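# Sort faulty pump bottles into the grey tray

## Task

Five empty pump bottles stand on the table, and one or two of them have a faulty pump whose head stays down after being pressed. Place every faulty bottle in the grey tray, and leave every working bottle upright on the table top outside the tray. Each bottle must stay in its spot on its own, with no gripper supporting it. At the end, open the grippers and pull the arms away, and everything has to settle and stop moving shortly afterwards.

## Robot and tools

Robot: two arms, left_arm and right_arm, each with a parallel two-finger gripper. The names are labels only and do not tell you which side of an image an arm is on. A brief outside tug on a held part or a push on a loose object can happen at any time.

World frame: the origin sits on the table surface midway between the arms. +x points out over the table, +z points up, and left_arm is on the +y side. Results report each gripper's end_effector_position (metres) and end_effector_quat_wxyz, plus linear (m/s) and angular (rad/s) velocities, all in this frame. The reported hand position can be a little off, and more so when the arm is stretched far. end_effector_position is the point between the closed finger pads, roughly 2 cm short of the fingertips. The fingers extend along the gripper's +z axis and open and close along its y axis. Closing pushes the tips about 10 mm further along +z.

The row: every motion command is one list of 14 numbers, each within [-1, 1], covering both arms even when only one moves. The order is dx, dy, dz, rx, ry, rz, opening for left_arm, followed by the same seven for right_arm. dx to rz are an offset in the gripper's own axes, not the world axes. They are measured from that gripper's pose in the most recent result that showed it. Before any result in the scene shows it, and for a second or later call in the same reply, they are measured from where the hand is when the action begins. Scale: 1.0 equals 0.6 m of travel or 180 degrees of rotation. rx, ry, rz form a single rotation vector. opening is absolute, not an offset: +1 is fully open (0.084 m) and -1 is closed. An all-zero offset does not hold still; it pulls the hand back to the reference pose. To keep an arm in place, send the offset that returns it to where you want it in the first call, then zeros in later calls.

execute_actions takes "actions", a list holding one item or nothing, and an optional "pictures" boolean (images come by default). An empty list only returns the current state. {"rows": [...], "steps": n} applies up to 15 rows, one per control step of 1/30 s. steps is at most 15 and defaults to 15, and the final row repeats if the rows run out. Each row is counted from the same reference pose, not from the row before it. {"steps": n} without rows is a wait of up to 300 steps, counted from the previous result. A refused call sends nothing to the robot.

move takes "target" (one 14-number row, same layout and reference as above) and an optional "speed" in m/s between 0.002 and 0.5, default 0.25. Rotation speed is capped at twice that value in rad/s. Both grippers travel in straight lines that finish together, taking 0.5 to 10 s; longer paths are cut off at 10 s. Rotation goes the short way. Paths ignore obstacles and the other arm, and a hand can trail, drift, or overshoot the speed, especially near full reach. The opening is sent when the move begins. Faster contact hits harder, and aiming further beyond a contact presses harder. The result adds a "move:" line giving the ending (done, off_target, moving, held, fault) and any limits, plus each gripper's remaining distance to its target. limits=paced means the pose was clipped; limits=held means some steps were blocked, after which the arm may suddenly speed up.

wait takes "seconds" from 0 to 10 and sends nothing new. zoom_image takes "camera" (cam_head_left, cam_head_right, cam_left_wrist, cam_right_wrist, all 504x504) and "region" [x0, y0, x1, y1] in image pixels from the top-left, at most 504 by 504. finished_scene takes "scene", the number of the current scene; it is final and reports whether the goal was met.

Control limits: each step the commanded pose is clipped to 70 mm and 16 degrees from the measured pose, then reached by damped inverse kinematics, favouring position over orientation. After an action the arm only continues to its last clipped pose, so read the result and send the remainder. The "Hand target" line shows where each gripper is currently being driven. A "pose unreachable" line means the clearance check altered or blocked that arm's command, and HELD marks steps where a row was not fully sent.

Gripping: grip_measured is the actual finger opening on the command scale. To hold something, command an opening well under grip_measured; a bigger gap squeezes harder, up to about 24 N per pad for parts up to about 6 cm. Closing fast can push harder and may spring the fingers open. Sending back the measured value still grips lightly.

To avoid: knocking or placing anything off the table, dropping or slamming bottles, hard pushes, and arms colliding or pressing together. Contact torque reaching a joint's load limit (waist and shoulder 47.5, upper arm roll, elbow and forearm roll 28.5, wrist pitch and wrist roll 19 N m, held weight included) triggers a fault: the arm backs off, freezes 10 s and drops the rest of the call. Long holding heats motors; MOTOR HOT appears from 65 °C and an OVER-TEMPERATURE FAULT brakes the arm at 80 °C. Testing a pump means pressing its head down gently and checking whether it springs back. Finish with grippers open and arms withdrawn so that everything can settle.

Each tool is called after "Emit:" as a command line: name --argument value for each argument, lists and objects as JSON in quotes; but a table of rows of numbers goes row by row, as --pt "numbers of a row", without its own name.

## Session

Emit:
execute_actions --actions '[]'

Scene clock: 0.00 s of 5100.00 s.
left_arm: end_effector_position=(+0.2027, -0.0978, +0.3083) grip_measured=+1.00 end_effector_quat_wxyz=(+0.145, +0.801, +0.035, +0.579) end_effector_velocity=(-0.000, -0.000, -0.000) end_effector_angular_velocity=(+0.001, -0.000, -0.001) | right_arm: end_effector_position=(+0.4212, -0.3184, +0.2484) grip_measured=+1.00 end_effector_quat_wxyz=(-0.000, +1.000, +0.009, -0.002) end_effector_velocity=(-0.000, -0.000, -0.000) end_effector_angular_velocity=(+0.000, +0.001, -0.001)
Joint positions: left_arm=[-0.447 -1.053 -1.112  0.463  0.522  0.486 -1.897  0.084] | right_arm=[-0.002 -0.246 -0.002  0.92  -0.     1.169 -0.     0.084]
Joint velocities: left_arm=[ 0.    -0.    -0.001  0.     0.    -0.    -0.     0.   ] | right_arm=[-0.002  0.     0.001 -0.     0.     0.    -0.     0.   ]
Motor temperatures (°C, as the motors report them): left_arm=[38 36 41 41 45 38 41] | right_arm=[35 39 38 37 37 40 38]
Hand target (left_arm): +0.203, -0.098, +0.308; +0.145, +0.801, +0.035, +0.579
Hand target (right_arm): +0.421, -0.318, +0.248; -0.000, +1.000, +0.009, -0.002

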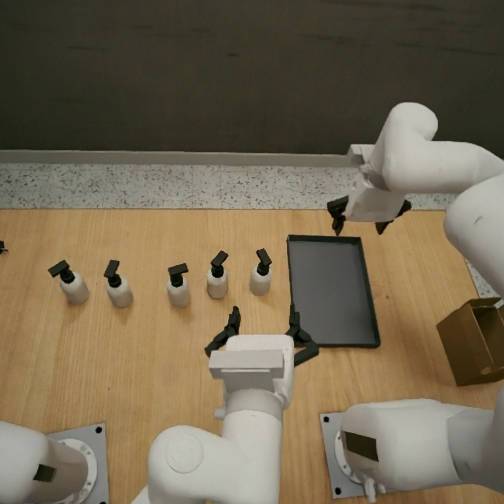

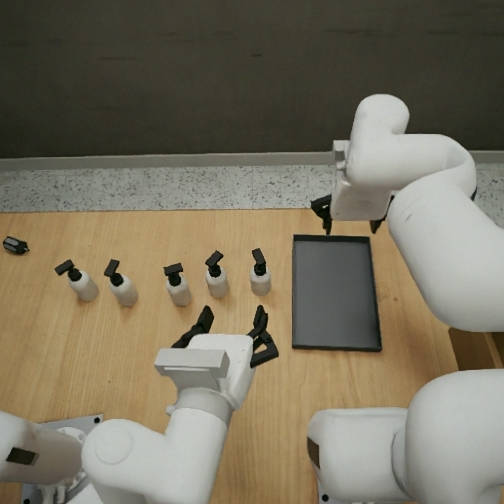

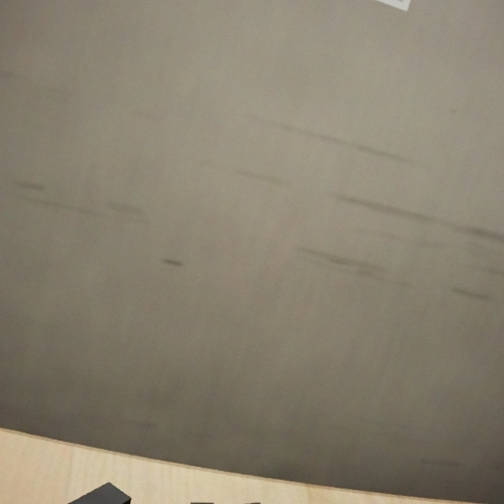

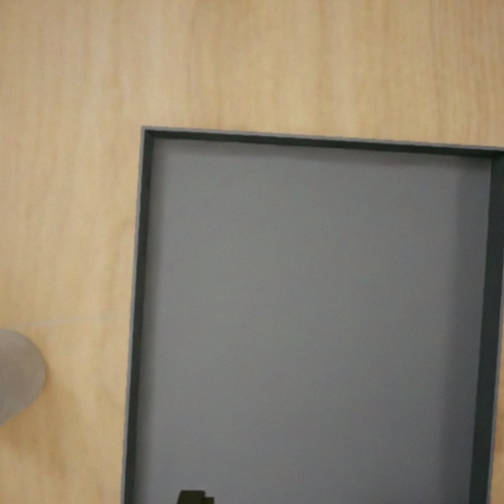

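Emit:
move --target '[0.135,-0.608,0.147,0.099,-0.395,0.024,-1, -0.08,-0.3,0,0,0,0,-1]'

Scene clock: 6.77 s of 5100.00 s.
left_arm: end_effector_position=(+0.3535, +0.2530, +0.2583) grip_measured=-1.00 end_effector_quat_wxyz=(-0.002, +1.000, +0.001, +0.001) end_effector_velocity=(+0.001, +0.002, +0.001) end_effector_angular_velocity=(-0.001, +0.005, +0.002) | right_arm: end_effector_position=(+0.3698, -0.1390, +0.2487) grip_measured=-1.00 end_effector_quat_wxyz=(-0.001, +1.000, +0.009, -0.002) end_effector_velocity=(-0.001, +0.002, -0.000) end_effector_angular_velocity=(-0.001, +0.000, +0.004)
Joint positions: left_arm=[-0.805 -0.519  0.481  0.777  0.248  1.255 -0.291  0.   ] | right_arm=[ 0.171 -0.273  0.27   0.906  0.081  1.173  0.403  0.   ]
Joint velocities: left_arm=[ 0.     0.007  0.006  0.009 -0.003  0.005  0.006  0.   ] | right_arm=[ 0.003  0.     0.002  0.    -0.     0.     0.002  0.   ]
Motor temperatures (°C, as the motors report them): left_arm=[38 36 41 42 45 38 41] | right_arm=[35 39 38 38 37 40 38]
Hand target (left_arm): +0.354, +0.253, +0.258; -0.002, +1.000, +0.001, +0.000
Hand target (right_arm): +0.370, -0.139, +0.249; -0.001, +1.000, +0.009, -0.002
Off the commanded pose (left_arm): 0.001 m, 0 deg.
Off the commanded pose (right_arm): 0.000 m, 0 deg.
After step 90, 0.77 s passed at rest.
move: done
camera_calibration (this result's frames):
cam_left_wrist: T_world_to_cam=[[-0.0173586, -0.999792, -0.0106826, 0.297978], [-0.999117, 0.0177538, -0.0380858, 0.429398], [0.0382675, 0.0100121, -0.999217, 0.369598], [0, 0, 0, 1]] pos_world=[0.420048, 0.286592, 0.388846]
cam_right_wrist: T_world_to_cam=[[0.0233427, -0.999224, -0.0317297, -0.105065], [-0.999586, -0.0238618, 0.0160812, 0.430672], [-0.0168258, 0.0313411, -0.999367, 0.389639], [0, 0, 0, 1]] pos_world=[0.439502, -0.106919, 0.379133]

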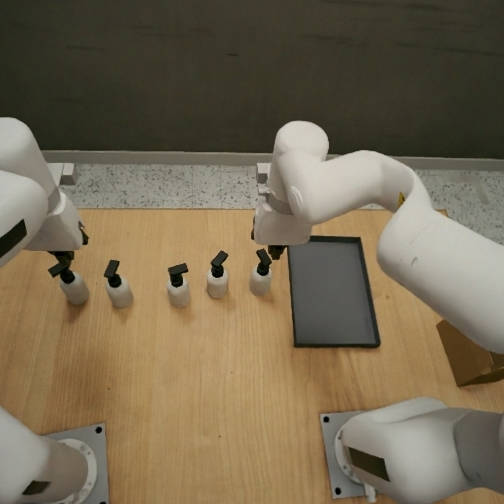

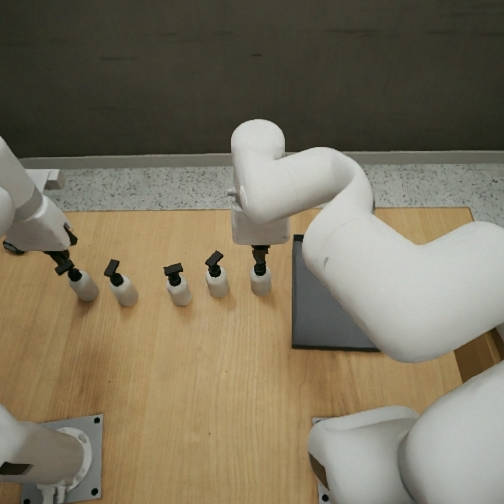

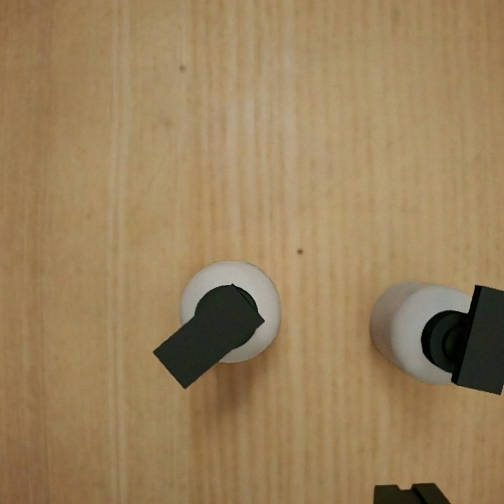

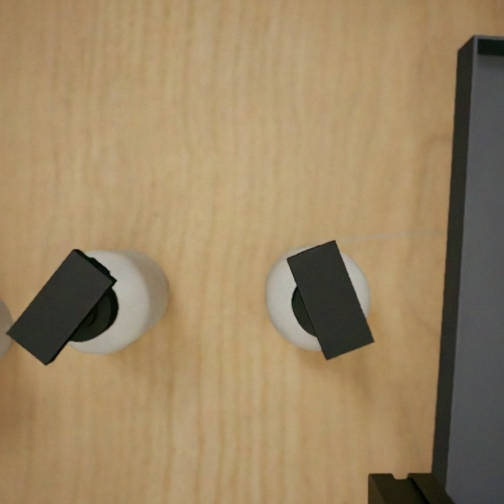

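Emit:
move --target '[0.084,-0.078,0.14,0,0,0,-1, 0.07,-0.02,0.125,0,0,0,-1]' --speed 0.1

Emit:
move --target '[0,0,0.07,0,0,0,-1, 0,0,0.07,0,0,0,-1]' --speed 0.02

Scene clock: 9.70 s of 5100.00 s.
left_arm: end_effector_position=(+0.4042, +0.3001, +0.1749) grip_measured=-1.00 end_effector_quat_wxyz=(-0.002, +1.000, +0.000, +0.001) end_effector_velocity=(+0.000, +0.001, -0.001) end_effector_angular_velocity=(-0.001, +0.001, +0.002) | right_arm: end_effector_position=(+0.4114, -0.1261, +0.1737) grip_measured=-1.00 end_effector_quat_wxyz=(-0.001, +1.000, +0.009, -0.001) end_effector_velocity=(+0.001, -0.000, -0.001) end_effector_angular_velocity=(-0.001, +0.000, +0.001)
Joint positions: left_arm=[-0.81  -0.25   0.681  0.754  0.197  0.956 -0.091  0.   ] | right_arm=[ 0.159 -0.047  0.287  0.904  0.019  0.95   0.439  0.   ]
Joint velocities: left_arm=[-0.     0.005  0.004  0.    -0.004 -0.003  0.004  0.   ] | right_arm=[ 0.     0.003 -0.001  0.    -0.002 -0.002 -0.     0.   ]
Motor temperatures (°C, as the motors report them): left_arm=[38 36 41 42 45 38 41] | right_arm=[35 39 38 38 37 40 38]
Hand target (left_arm): +0.404, +0.300, +0.175; -0.002, +1.000, +0.000, +0.001
Hand target (right_arm): +0.411, -0.126, +0.173; -0.001, +1.000, +0.009, -0.002
Off the commanded pose (left_arm): 0.000 m, 0 deg.
Off the commanded pose (right_arm): 0.000 m, 0 deg.
move: done
camera_calibration (this result's frames):
cam_left_wrist: T_world_to_cam=[[-0.0175967, -0.999781, -0.0113538, 0.345278], [-0.999076, 0.0180273, -0.0390092, 0.476134], [0.0392053, 0.0106568, -0.999174, 0.283289], [0, 0, 0, 1]] pos_world=[0.470664, 0.333599, 0.305549]
cam_right_wrist: T_world_to_cam=[[0.0232758, -0.999225, -0.0317481, -0.0955711], [-0.999599, -0.0237735, 0.0153901, 0.473814], [-0.0161329, 0.0313772, -0.999377, 0.314651], [0, 0, 0, 1]] pos_world=[0.480925, -0.0941056, 0.304128]

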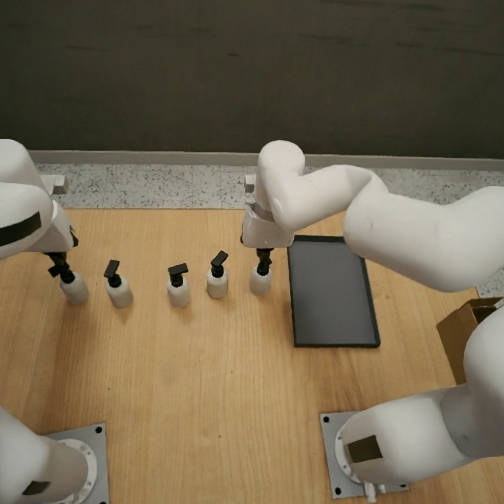

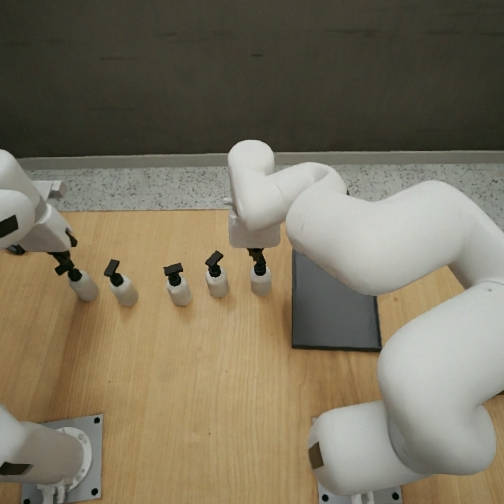

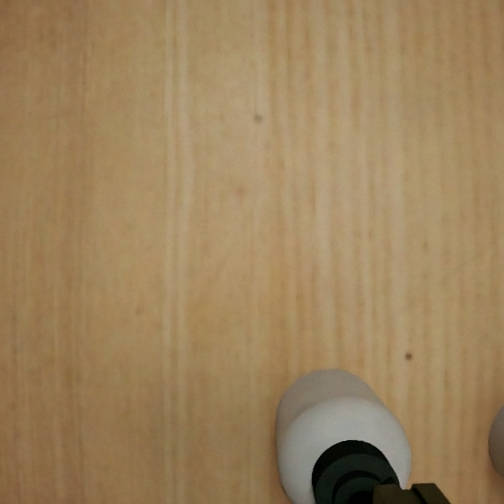

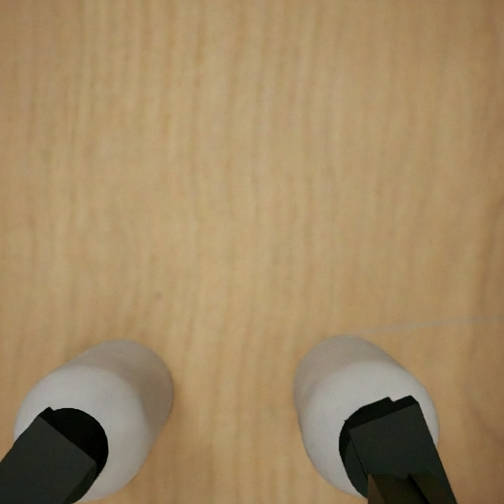

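Scene clock: 12.10 s of 5100.00 s.
left_arm: end_effector_position=(+0.4156, +0.3017, +0.1437) grip_measured=-1.00 end_effector_quat_wxyz=(-0.003, +1.000, +0.002, +0.015) end_effector_velocity=(+0.001, +0.002, -0.000) end_effector_angular_velocity=(+0.002, +0.002, +0.003) | right_arm: end_effector_position=(+0.4185, -0.1226, +0.1425) grip_measured=-1.00 end_effector_quat_wxyz=(-0.005, +1.000, +0.009, +0.011) end_effector_velocity=(+0.001, -0.001, +0.000) end_effector_angular_velocity=(-0.001, -0.000, -0.005)
Joint positions: left_arm=[-0.822 -0.162  0.715  0.717  0.151  0.816 -0.05   0.   ] | right_arm=[ 0.16   0.011  0.291  0.862 -0.005  0.827  0.458  0.   ]
Joint velocities: left_arm=[-0.001  0.007  0.004  0.006 -0.002  0.002  0.002  0.   ] | right_arm=[-0.003 -0.     0.     0.001 -0.001  0.001  0.002  0.   ]
Motor temperatures (°C, as the motors report them): left_arm=[38 36 41 42 45 38 41] | right_arm=[35 39 38 38 37 40 38]
Hand target (left_arm): +0.404, +0.300, +0.133; -0.002, +1.000, +0.000, +0.001
Hand target (right_arm): +0.411, -0.126, +0.132; -0.001, +1.000, +0.009, -0.001
Off the commanded pose (left_arm): 0.016 m, 2 deg.
Off the commanded pose (right_arm): 0.013 m, 2 deg.
move: off_target (left_arm, right_arm)
camera_calibration (this result's frames):
cam_left_wrist: T_world_to_cam=[[-0.0149366, -0.999809, -0.0125838, 0.345809], [-0.997651, 0.0157435, -0.0666724, 0.490411], [0.0668578, 0.0115584, -0.997696, 0.23959], [0, 0, 0, 1]] pos_world=[0.478406, 0.335253, 0.276086]
cam_right_wrist: T_world_to_cam=[[0.0244861, -0.998877, -0.0405591, -0.0923599], [-0.999664, -0.0241187, -0.00952279, 0.48502], [0.00853386, 0.0407786, -0.999132, 0.274282], [0, 0, 0, 1]] pos_world=[0.484778, -0.091743, 0.274916]

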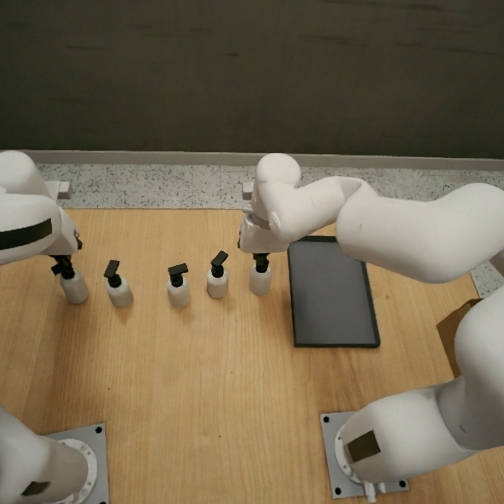

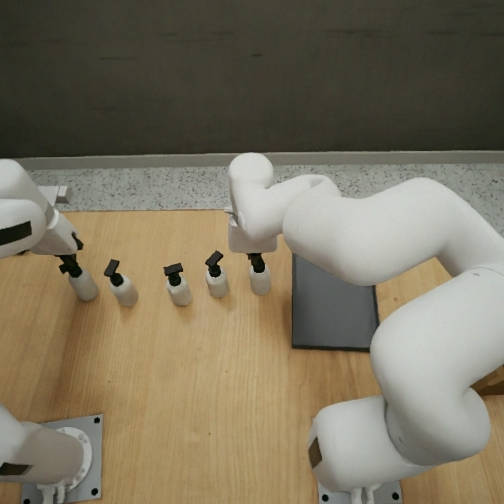

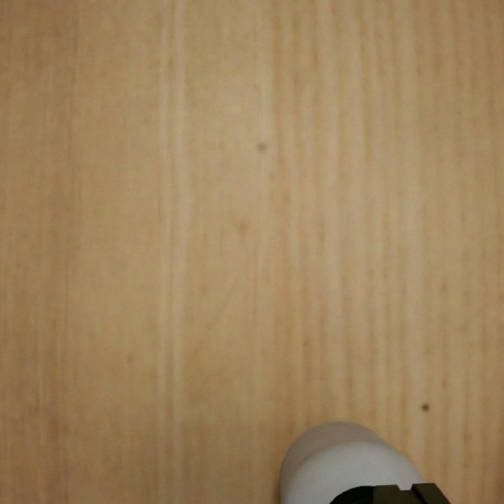

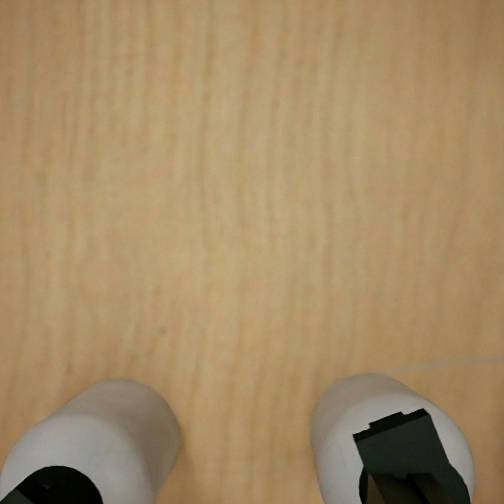

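Emit:
move --target '[0,0,-0.065,0,0,0,-1, 0,0,-0.065,0,0,0,-1]' --speed 0.1

Emit:
move --target '[-0.036,0.16,0,0,0,0,-1, -0.01,-0.155,0,0,0,0,-1]' --speed 0.15

Emit:
move --target '[0,0,0.073,0,0,0,-1, 0,0,0.073,0,0,0,-1]' --speed 0.03

Emit:
move --target '[-0.1,-0.1,-0.15,0,0,0,-1, -0.07,-0.1,-0.17,0,0,0,-1]' --speed 0.1

Scene clock: 14.33 s of 5100.00 s.
left_arm: end_effector_position=(+0.4141, +0.3015, +0.1821) grip_measured=-1.00 end_effector_quat_wxyz=(-0.003, +1.000, +0.002, +0.014) end_effector_velocity=(+0.001, -0.001, +0.003) end_effector_angular_velocity=(-0.001, -0.005, -0.001) | right_arm: end_effector_position=(+0.4174, -0.1231, +0.1809) grip_measured=-1.00 end_effector_quat_wxyz=(-0.005, +1.000, +0.009, +0.010) end_effector_velocity=(+0.001, +0.001, +0.003) end_effector_angular_velocity=(+0.002, -0.005, +0.001)
Joint positions: left_arm=[-0.813 -0.245  0.685  0.774  0.197  0.945 -0.09   0.   ] | right_arm=[ 0.16  -0.052  0.288  0.914  0.018  0.941  0.44   0.   ]
Joint velocities: left_arm=[ 0.001 -0.004 -0.003  0.004  0.001  0.003 -0.001  0.   ] | right_arm=[ 0.    -0.003  0.001  0.004  0.001  0.002 -0.001  0.   ]
Motor temperatures (°C, as the motors report them): left_arm=[38 36 41 42 45 38 41] | right_arm=[35 39 38 38 37 40 38]
Hand target (left_arm): +0.414, +0.302, +0.183; -0.003, +1.000, +0.002, +0.015
Hand target (right_arm): +0.418, -0.123, +0.182; -0.005, +1.000, +0.009, +0.011
Off the commanded pose (left_arm): 0.001 m, 0 deg.
Off the commanded pose (right_arm): 0.001 m, 0 deg.
move: done
camera_calibration (this result's frames):
cam_left_wrist: T_world_to_cam=[[-0.0148621, -0.999809, -0.0127032, 0.346095], [-0.997745, 0.0156606, -0.0652653, 0.491207], [0.0654518, 0.0117045, -0.997787, 0.278566], [0, 0, 0, 1]] pos_world=[0.47701, 0.335076, 0.314405]
cam_right_wrist: T_world_to_cam=[[0.0243958, -0.998894, -0.0401854, -0.0913564], [-0.999676, -0.0240822, -0.00826874, 0.484092], [0.00729184, 0.0403741, -0.999158, 0.313201], [0, 0, 0, 1]] pos_world=[0.48388, -0.0922426, 0.313269]

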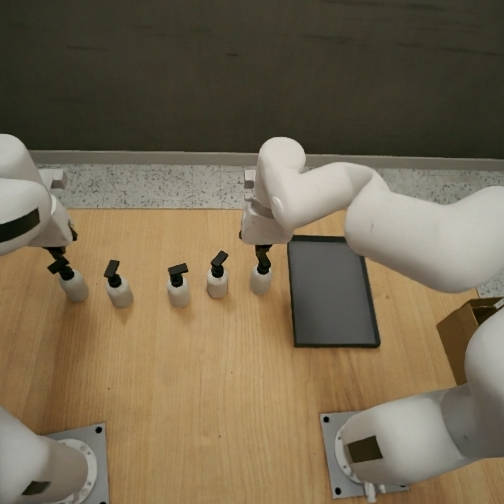

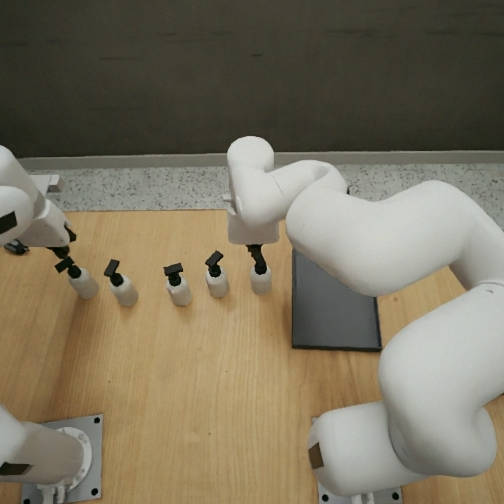

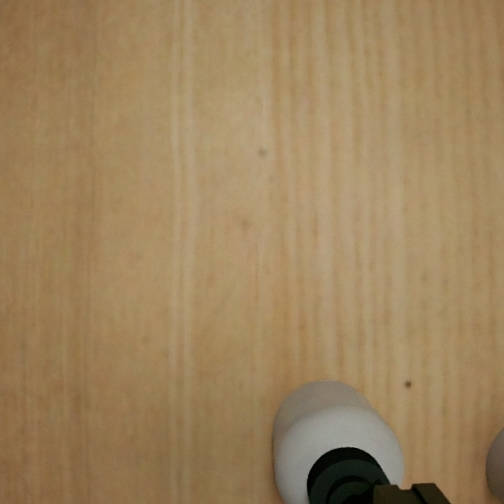

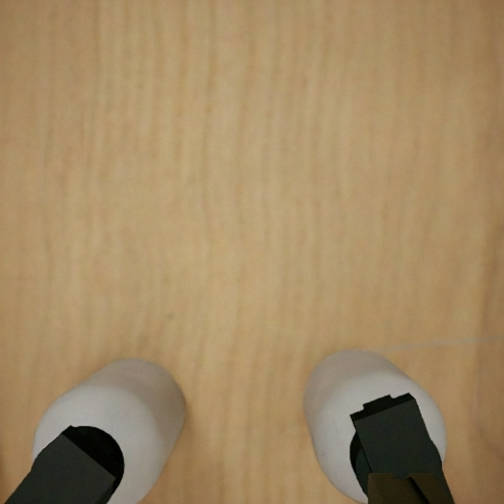

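Scene clock: 15.40 s of 5100.00 s.
left_arm: end_effector_position=(+0.3929, +0.2058, +0.1810) grip_measured=-1.00 end_effector_quat_wxyz=(-0.003, +1.000, +0.002, +0.014) end_effector_velocity=(-0.001, -0.002, -0.001) end_effector_angular_velocity=(+0.001, +0.001, -0.002) | right_arm: end_effector_position=(+0.4099, -0.0307, +0.1815) grip_measured=-1.00 end_effector_quat_wxyz=(-0.005, +1.000, +0.009, +0.010) end_effector_velocity=(-0.002, +0.004, +0.000) end_effector_angular_velocity=(-0.000, -0.001, +0.005)
Joint positions: left_arm=[-0.895 -0.28   0.525  0.719  0.186  0.944 -0.33   0.   ] | right_arm=[ 0.256  0.093  0.382  1.076 -0.047  0.968  0.667  0.   ]
Joint velocities: left_arm=[-0.003  0.    -0.004 -0.002 -0.    -0.    -0.005  0.   ] | right_arm=[ 0.005  0.003  0.003  0.004 -0.002  0.002  0.004  0.   ]
Motor temperatures (°C, as the motors report them): left_arm=[38 36 41 42 45 38 41] | right_arm=[35 39 38 38 37 40 38]
Hand target (left_arm): +0.393, +0.205, +0.181; -0.003, +1.000, +0.002, +0.014
Hand target (right_arm): +0.410, -0.030, +0.182; -0.005, +1.000, +0.009, +0.010
Off the commanded pose (left_arm): 0.000 m, 0 deg.
Off the commanded pose (right_arm): 0.001 m, 0 deg.
move: done
camera_calibration (this result's frames):
cam_left_wrist: T_world_to_cam=[[-0.0140057, -0.999826, -0.0123357, 0.249641], [-0.997751, 0.0147832, -0.065375, 0.471731], [0.065546, 0.0113923, -0.997785, 0.280048], [0, 0, 0, 1]] pos_world=[0.45581, 0.239433, 0.313347]
cam_right_wrist: T_world_to_cam=[[0.0231027, -0.998918, -0.0403661, 0.00170772], [-0.999708, -0.0227965, -0.00803069, 0.478835], [0.00710179, 0.0405398, -0.999153, 0.310207], [0, 0, 0, 1]] pos_world=[0.476452, 0.0000458604, 0.313859]

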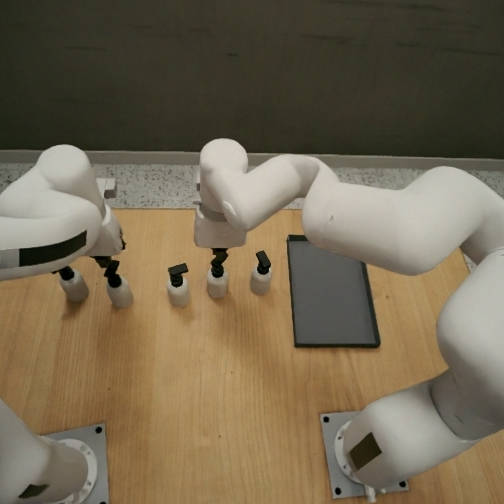

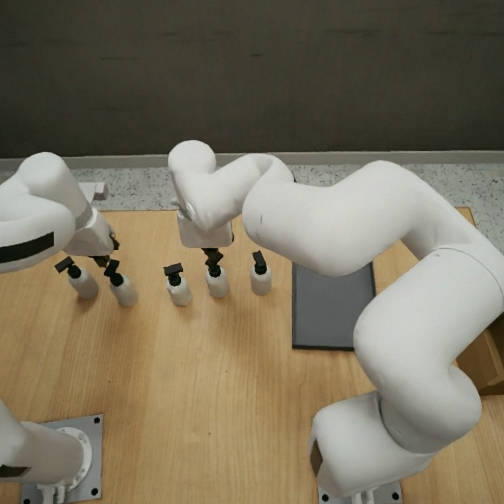

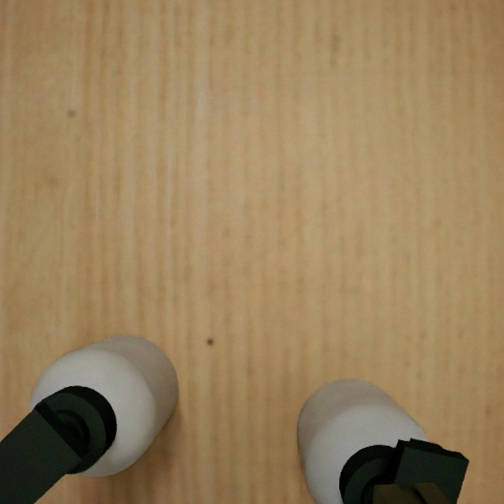

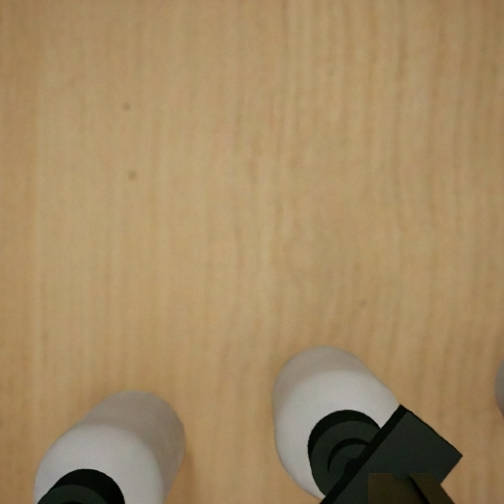

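Scene clock: 17.17 s of 5100.00 s.
left_arm: end_effector_position=(+0.4005, +0.2050, +0.1438) grip_measured=-1.00 end_effector_quat_wxyz=(-0.000, +1.000, +0.003, +0.023) end_effector_velocity=(+0.004, +0.001, -0.001) end_effector_angular_velocity=(+0.008, +0.002, +0.000) | right_arm: end_effector_position=(+0.4137, -0.0281, +0.1432) grip_measured=-1.00 end_effector_quat_wxyz=(-0.008, +1.000, +0.009, +0.016) end_effector_velocity=(+0.001, +0.001, +0.000) end_effector_angular_velocity=(+0.001, -0.001, -0.001)
Joint positions: left_arm=[-0.904 -0.195  0.554  0.669  0.156  0.796 -0.301  0.   ] | right_arm=[ 0.262  0.154  0.378  1.027 -0.084  0.849  0.694  0.   ]
Joint velocities: left_arm=[-0.001  0.017  0.002  0.013 -0.003  0.002  0.003  0.   ] | right_arm=[-0.     0.003 -0.     0.004 -0.001  0.001  0.001  0.   ]
Motor temperatures (°C, as the motors report them): left_arm=[38 36 41 42 45 38 41] | right_arm=[35 39 38 38 37 40 38]
Hand target (left_arm): +0.394, +0.206, +0.137; -0.003, +1.000, +0.002, +0.015
Hand target (right_arm): +0.411, -0.030, +0.138; -0.005, +1.000, +0.009, +0.010
Off the commanded pose (left_arm): 0.009 m, 1 deg.
Off the commanded pose (right_arm): 0.007 m, 1 deg.
move: off_target (left_arm, right_arm)
camera_calibration (this result's frames):
cam_left_wrist: T_world_to_cam=[[-0.0128635, -0.999887, -0.00779221, 0.247399], [-0.996525, 0.0134608, -0.0821943, 0.479034], [0.0822899, 0.00670783, -0.996586, 0.2365], [0, 0, 0, 1]] pos_world=[0.46109, 0.239336, 0.276994]
cam_right_wrist: T_world_to_cam=[[0.0238088, -0.998632, -0.0465587, 0.00330654], [-0.999544, -0.0229145, -0.0196469, 0.483968], [0.0185531, 0.0470053, -0.998722, 0.267182], [0, 0, 0, 1]] pos_world=[0.478712, 0.00183296, 0.276503]

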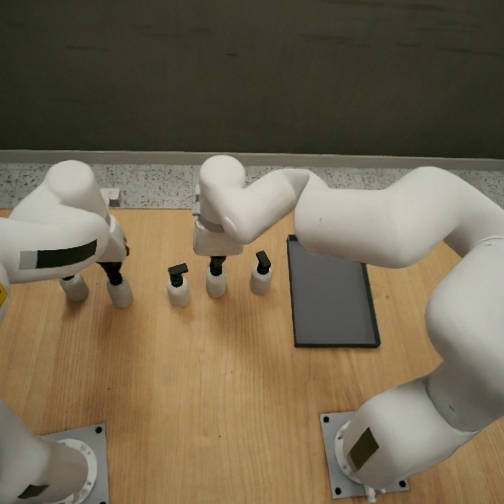

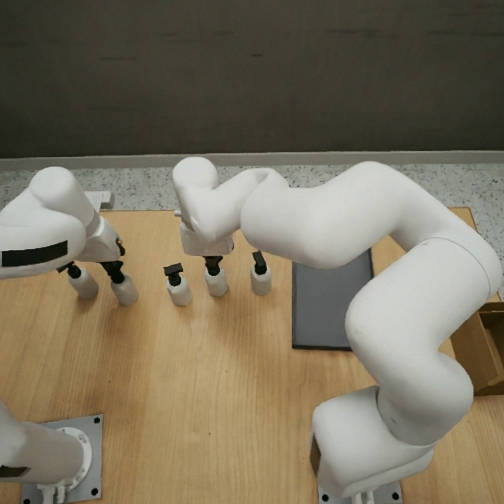

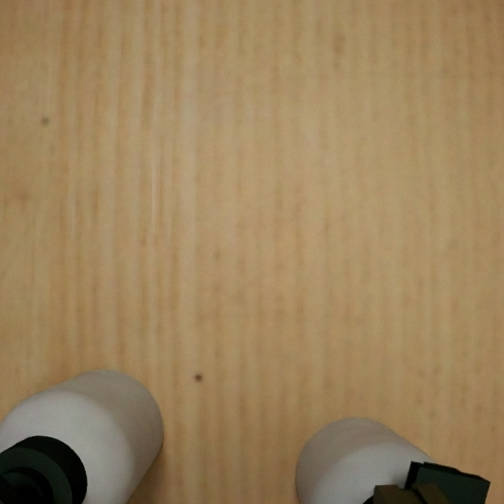

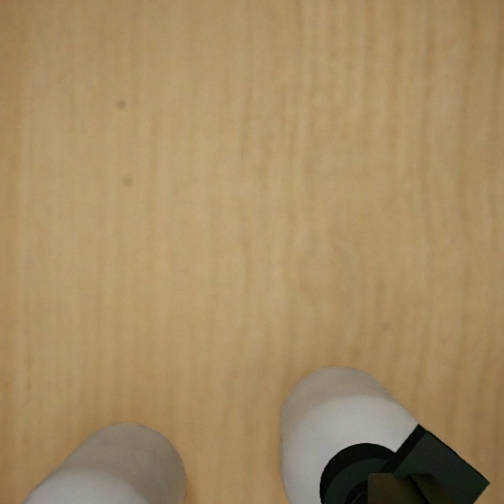

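Scene clock: 18.80 s of 5100.00 s.
left_arm: end_effector_position=(+0.3359, +0.2647, +0.2305) grip_measured=-1.00 end_effector_quat_wxyz=(+0.000, +1.000, +0.003, +0.022) end_effector_velocity=(-0.000, +0.001, +0.001) end_effector_angular_velocity=(-0.001, -0.001, +0.000) | right_arm: end_effector_position=(+0.3676, +0.0293, +0.2445) grip_measured=-1.00 end_effector_quat_wxyz=(-0.008, +1.000, +0.008, +0.016) end_effector_velocity=(-0.001, +0.002, +0.002) end_effector_angular_velocity=(+0.002, -0.003, +0.002)
Joint positions: left_arm=[-0.769 -0.621  0.491  0.626  0.312  1.162 -0.311  0.   ] | right_arm=[ 0.339  0.053  0.451  1.213 -0.037  1.132  0.809  0.   ]
Joint velocities: left_arm=[ 0.002 -0.004 -0.     0.001  0.     0.004  0.002  0.   ] | right_arm=[ 0.001 -0.001  0.003  0.005 -0.001  0.002  0.002  0.   ]
Motor temperatures (°C, as the motors report them): left_arm=[38 36 41 43 45 38 41] | right_arm=[35 39 38 38 37 40 38]
Hand target (left_arm): +0.336, +0.265, +0.231; +0.000, +1.000, +0.003, +0.023
Hand target (right_arm): +0.367, +0.030, +0.245; -0.009, +1.000, +0.009, +0.016
Off the commanded pose (left_arm): 0.000 m, 0 deg.
Off the commanded pose (right_arm): 0.000 m, 0 deg.
move: done
camera_calibration (this result's frames):
cam_left_wrist: T_world_to_cam=[[-0.0130148, -0.999889, -0.00719163, 0.306834], [-0.996631, 0.0135542, -0.0808895, 0.420713], [0.080978, 0.00611464, -0.996697, 0.328499], [0, 0, 0, 1]] pos_world=[0.396688, 0.299089, 0.363652]
cam_right_wrist: T_world_to_cam=[[0.0230835, -0.998656, -0.0464043, 0.066624], [-0.999579, -0.0222378, -0.0186598, 0.440979], [0.0176028, 0.0468155, -0.998748, 0.366787], [0, 0, 0, 1]] pos_world=[0.432799, 0.0591696, 0.377648]

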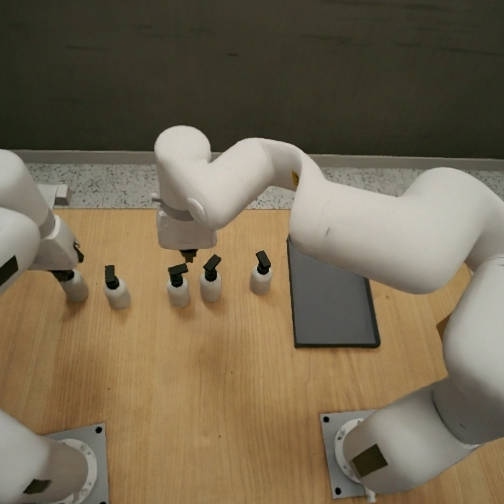

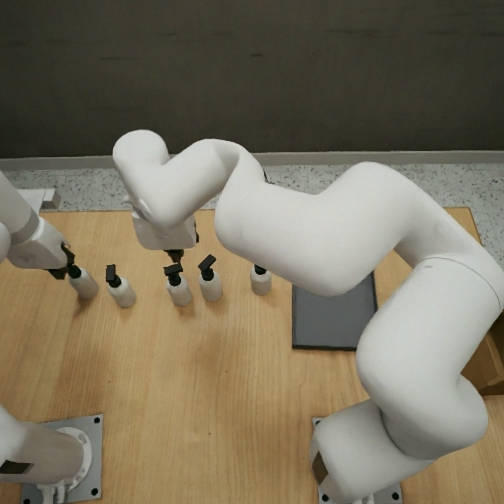

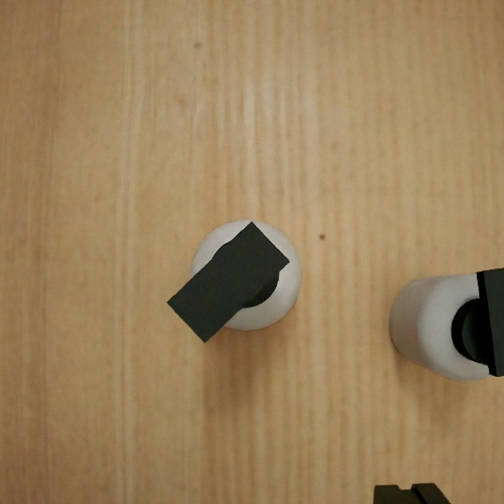

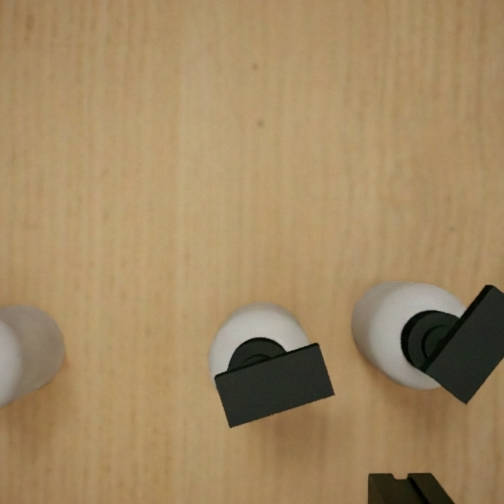

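Dragged a little; bottles 2 and 5 look lower.

Emit:
zoom_image --camera "cam_head_left" --region '[40,230,290,320]'

Region (40, 230, 290, 320) of cam_head_left's 504x504 image, scaled by 2.016, with more detail than that image has; it fills the top 181 rows of this view, and the rest is white.

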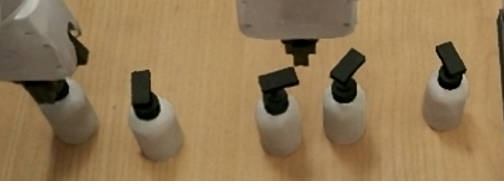

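Emit:
move --target '[0.085,0.097,0.08,0,0,0,1, 0.07,0.26,0.1,0,0,0,1]' --speed 0.2

Emit:
move --target '[0,0,0.18,0,0,0,1, 0,0,0.18,0,0,0,1]' --speed 0.06

Scene clock: 23.00 s of 5100.00 s.
left_arm: end_effector_position=(+0.3894, +0.2068, +0.1852) grip_measured=+1.00 end_effector_quat_wxyz=(-0.000, +1.000, +0.003, +0.023) end_effector_velocity=(-0.000, -0.001, -0.001) end_effector_angular_velocity=(+0.001, +0.002, -0.001) | right_arm: end_effector_position=(+0.4140, -0.1245, +0.1838) grip_measured=+1.00 end_effector_quat_wxyz=(-0.008, +1.000, +0.009, +0.016) end_effector_velocity=(+0.002, -0.005, -0.002) end_effector_angular_velocity=(-0.001, +0.002, -0.006)
Joint positions: left_arm=[-0.888 -0.315  0.517  0.699  0.203  0.94  -0.343  0.084] | right_arm=[ 0.173 -0.078  0.274  0.892  0.026  0.931  0.434  0.084]
Joint velocities: left_arm=[-0.002  0.004 -0.001 -0.    -0.002 -0.002 -0.001 -0.   ] | right_arm=[-0.007  0.    -0.005 -0.004  0.    -0.002 -0.006 -0.   ]
Motor temperatures (°C, as the motors report them): left_arm=[38 36 41 43 45 38 41] | right_arm=[35 39 38 39 37 40 38]
Hand target (left_arm): +0.389, +0.207, +0.185; -0.000, +1.000, +0.003, +0.022
Hand target (right_arm): +0.414, -0.125, +0.184; -0.008, +1.000, +0.008, +0.016
Off the commanded pose (left_arm): 0.000 m, 0 deg.
Off the commanded pose (right_arm): 0.001 m, 0 deg.
move: done
camera_calibration (this result's frames):
cam_left_wrist: T_world_to_cam=[[-0.0126617, -0.999891, -0.00756775, 0.249286], [-0.996561, 0.0132386, -0.0818015, 0.47138], [0.0818928, 0.00650598, -0.99662, 0.278848], [0, 0, 0, 1]] pos_world=[0.450079, 0.241204, 0.318352]
cam_right_wrist: T_world_to_cam=[[0.0247444, -0.998637, -0.0459583, -0.0916272], [-0.999519, -0.023853, -0.0198431, 0.482816], [0.0187198, 0.0464271, -0.998746, 0.31213], [0, 0, 0, 1]] pos_world=[0.479008, -0.094477, 0.317109]

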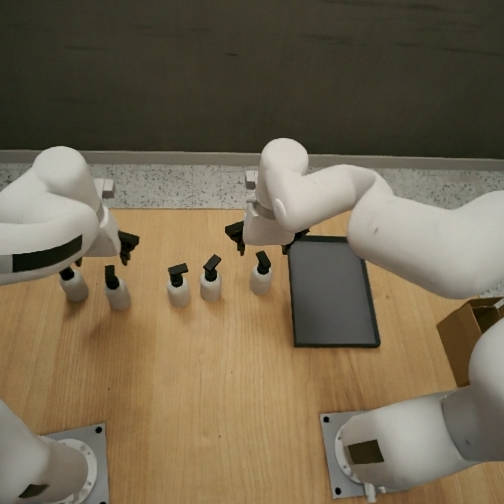

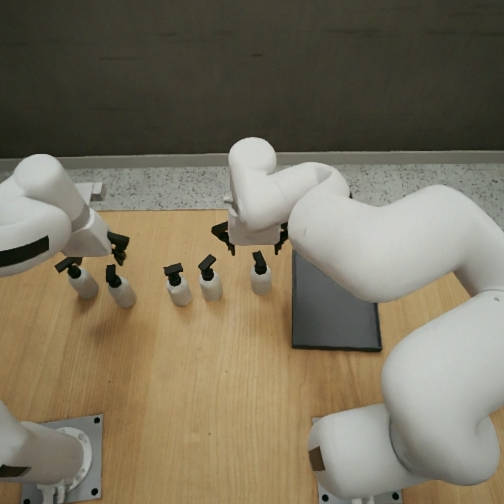

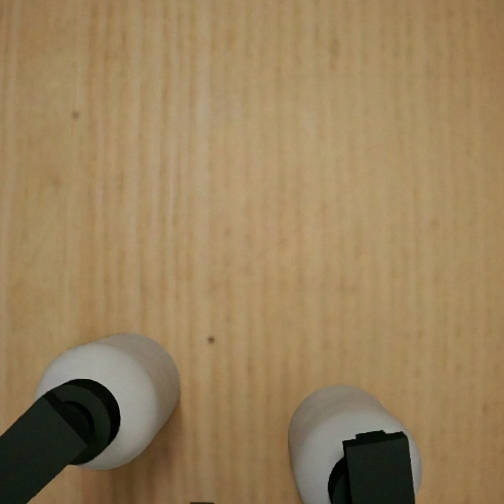

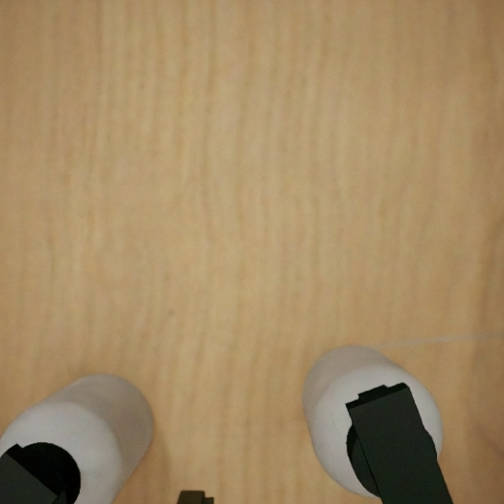

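Scene clock: 25.13 s of 5100.00 s.
left_arm: end_effector_position=(+0.3947, +0.2067, +0.0776) grip_measured=+1.00 end_effector_quat_wxyz=(-0.000, +1.000, +0.003, +0.023) end_effector_velocity=(+0.001, -0.000, -0.001) end_effector_angular_velocity=(-0.002, -0.001, -0.001) | right_arm: end_effector_position=(+0.4175, -0.1228, +0.0760) grip_measured=+1.00 end_effector_quat_wxyz=(-0.008, +1.000, +0.009, +0.016) end_effector_velocity=(-0.001, +0.000, -0.001) end_effector_angular_velocity=(-0.001, +0.001, +0.002)
Joint positions: left_arm=[-0.923 -0.04   0.585  0.578  0.056  0.566 -0.222  0.084] | right_arm=[ 0.179  0.139  0.271  0.784 -0.064  0.614  0.502  0.084]
Joint velocities: left_arm=[-0.001  0.004  0.001  0.001 -0.007 -0.004  0.007 -0.   ] | right_arm=[ 0.002  0.002 -0.    -0.002 -0.002 -0.003  0.001 -0.   ]
Motor temperatures (°C, as the motors report them): left_arm=[38 36 41 43 45 38 41] | right_arm=[35 39 38 39 37 40 38]
Hand target (left_arm): +0.394, +0.207, +0.077; -0.000, +1.000, +0.003, +0.023
Hand target (right_arm): +0.417, -0.123, +0.076; -0.008, +1.000, +0.009, +0.016
Off the commanded pose (left_arm): 0.000 m, 0 deg.
Off the commanded pose (right_arm): 0.000 m, 0 deg.
move: done
camera_calibration (this result's frames):
cam_left_wrist: T_world_to_cam=[[-0.0129394, -0.999885, -0.00785032, 0.248563], [-0.996478, 0.013545, -0.0827475, 0.467805], [0.0828443, 0.00675197, -0.99654, 0.170737], [0, 0, 0, 1]] pos_world=[0.455229, 0.241046, 0.210807]
cam_right_wrist: T_world_to_cam=[[0.0246944, -0.998637, -0.0459767, -0.0949212], [-0.999509, -0.0237765, -0.0204057, 0.484225], [0.0192847, 0.046458, -0.998734, 0.204065], [0, 0, 0, 1]] pos_world=[0.482396, -0.0927591, 0.209323]

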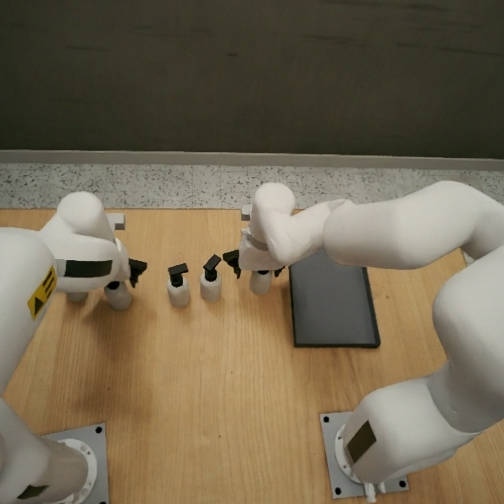

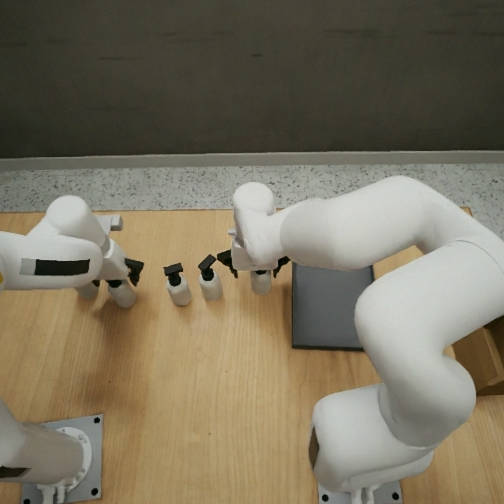

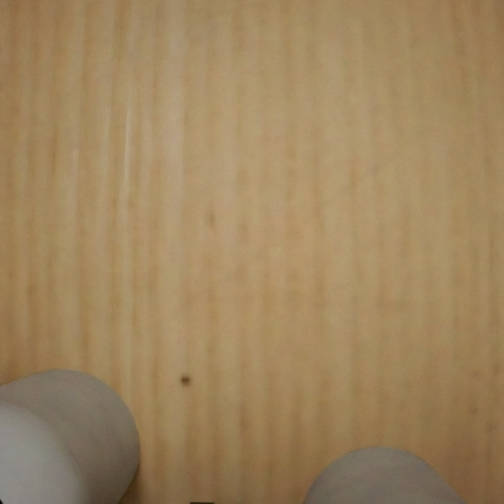

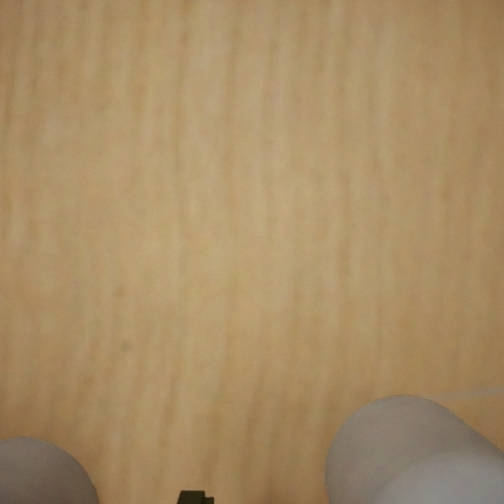

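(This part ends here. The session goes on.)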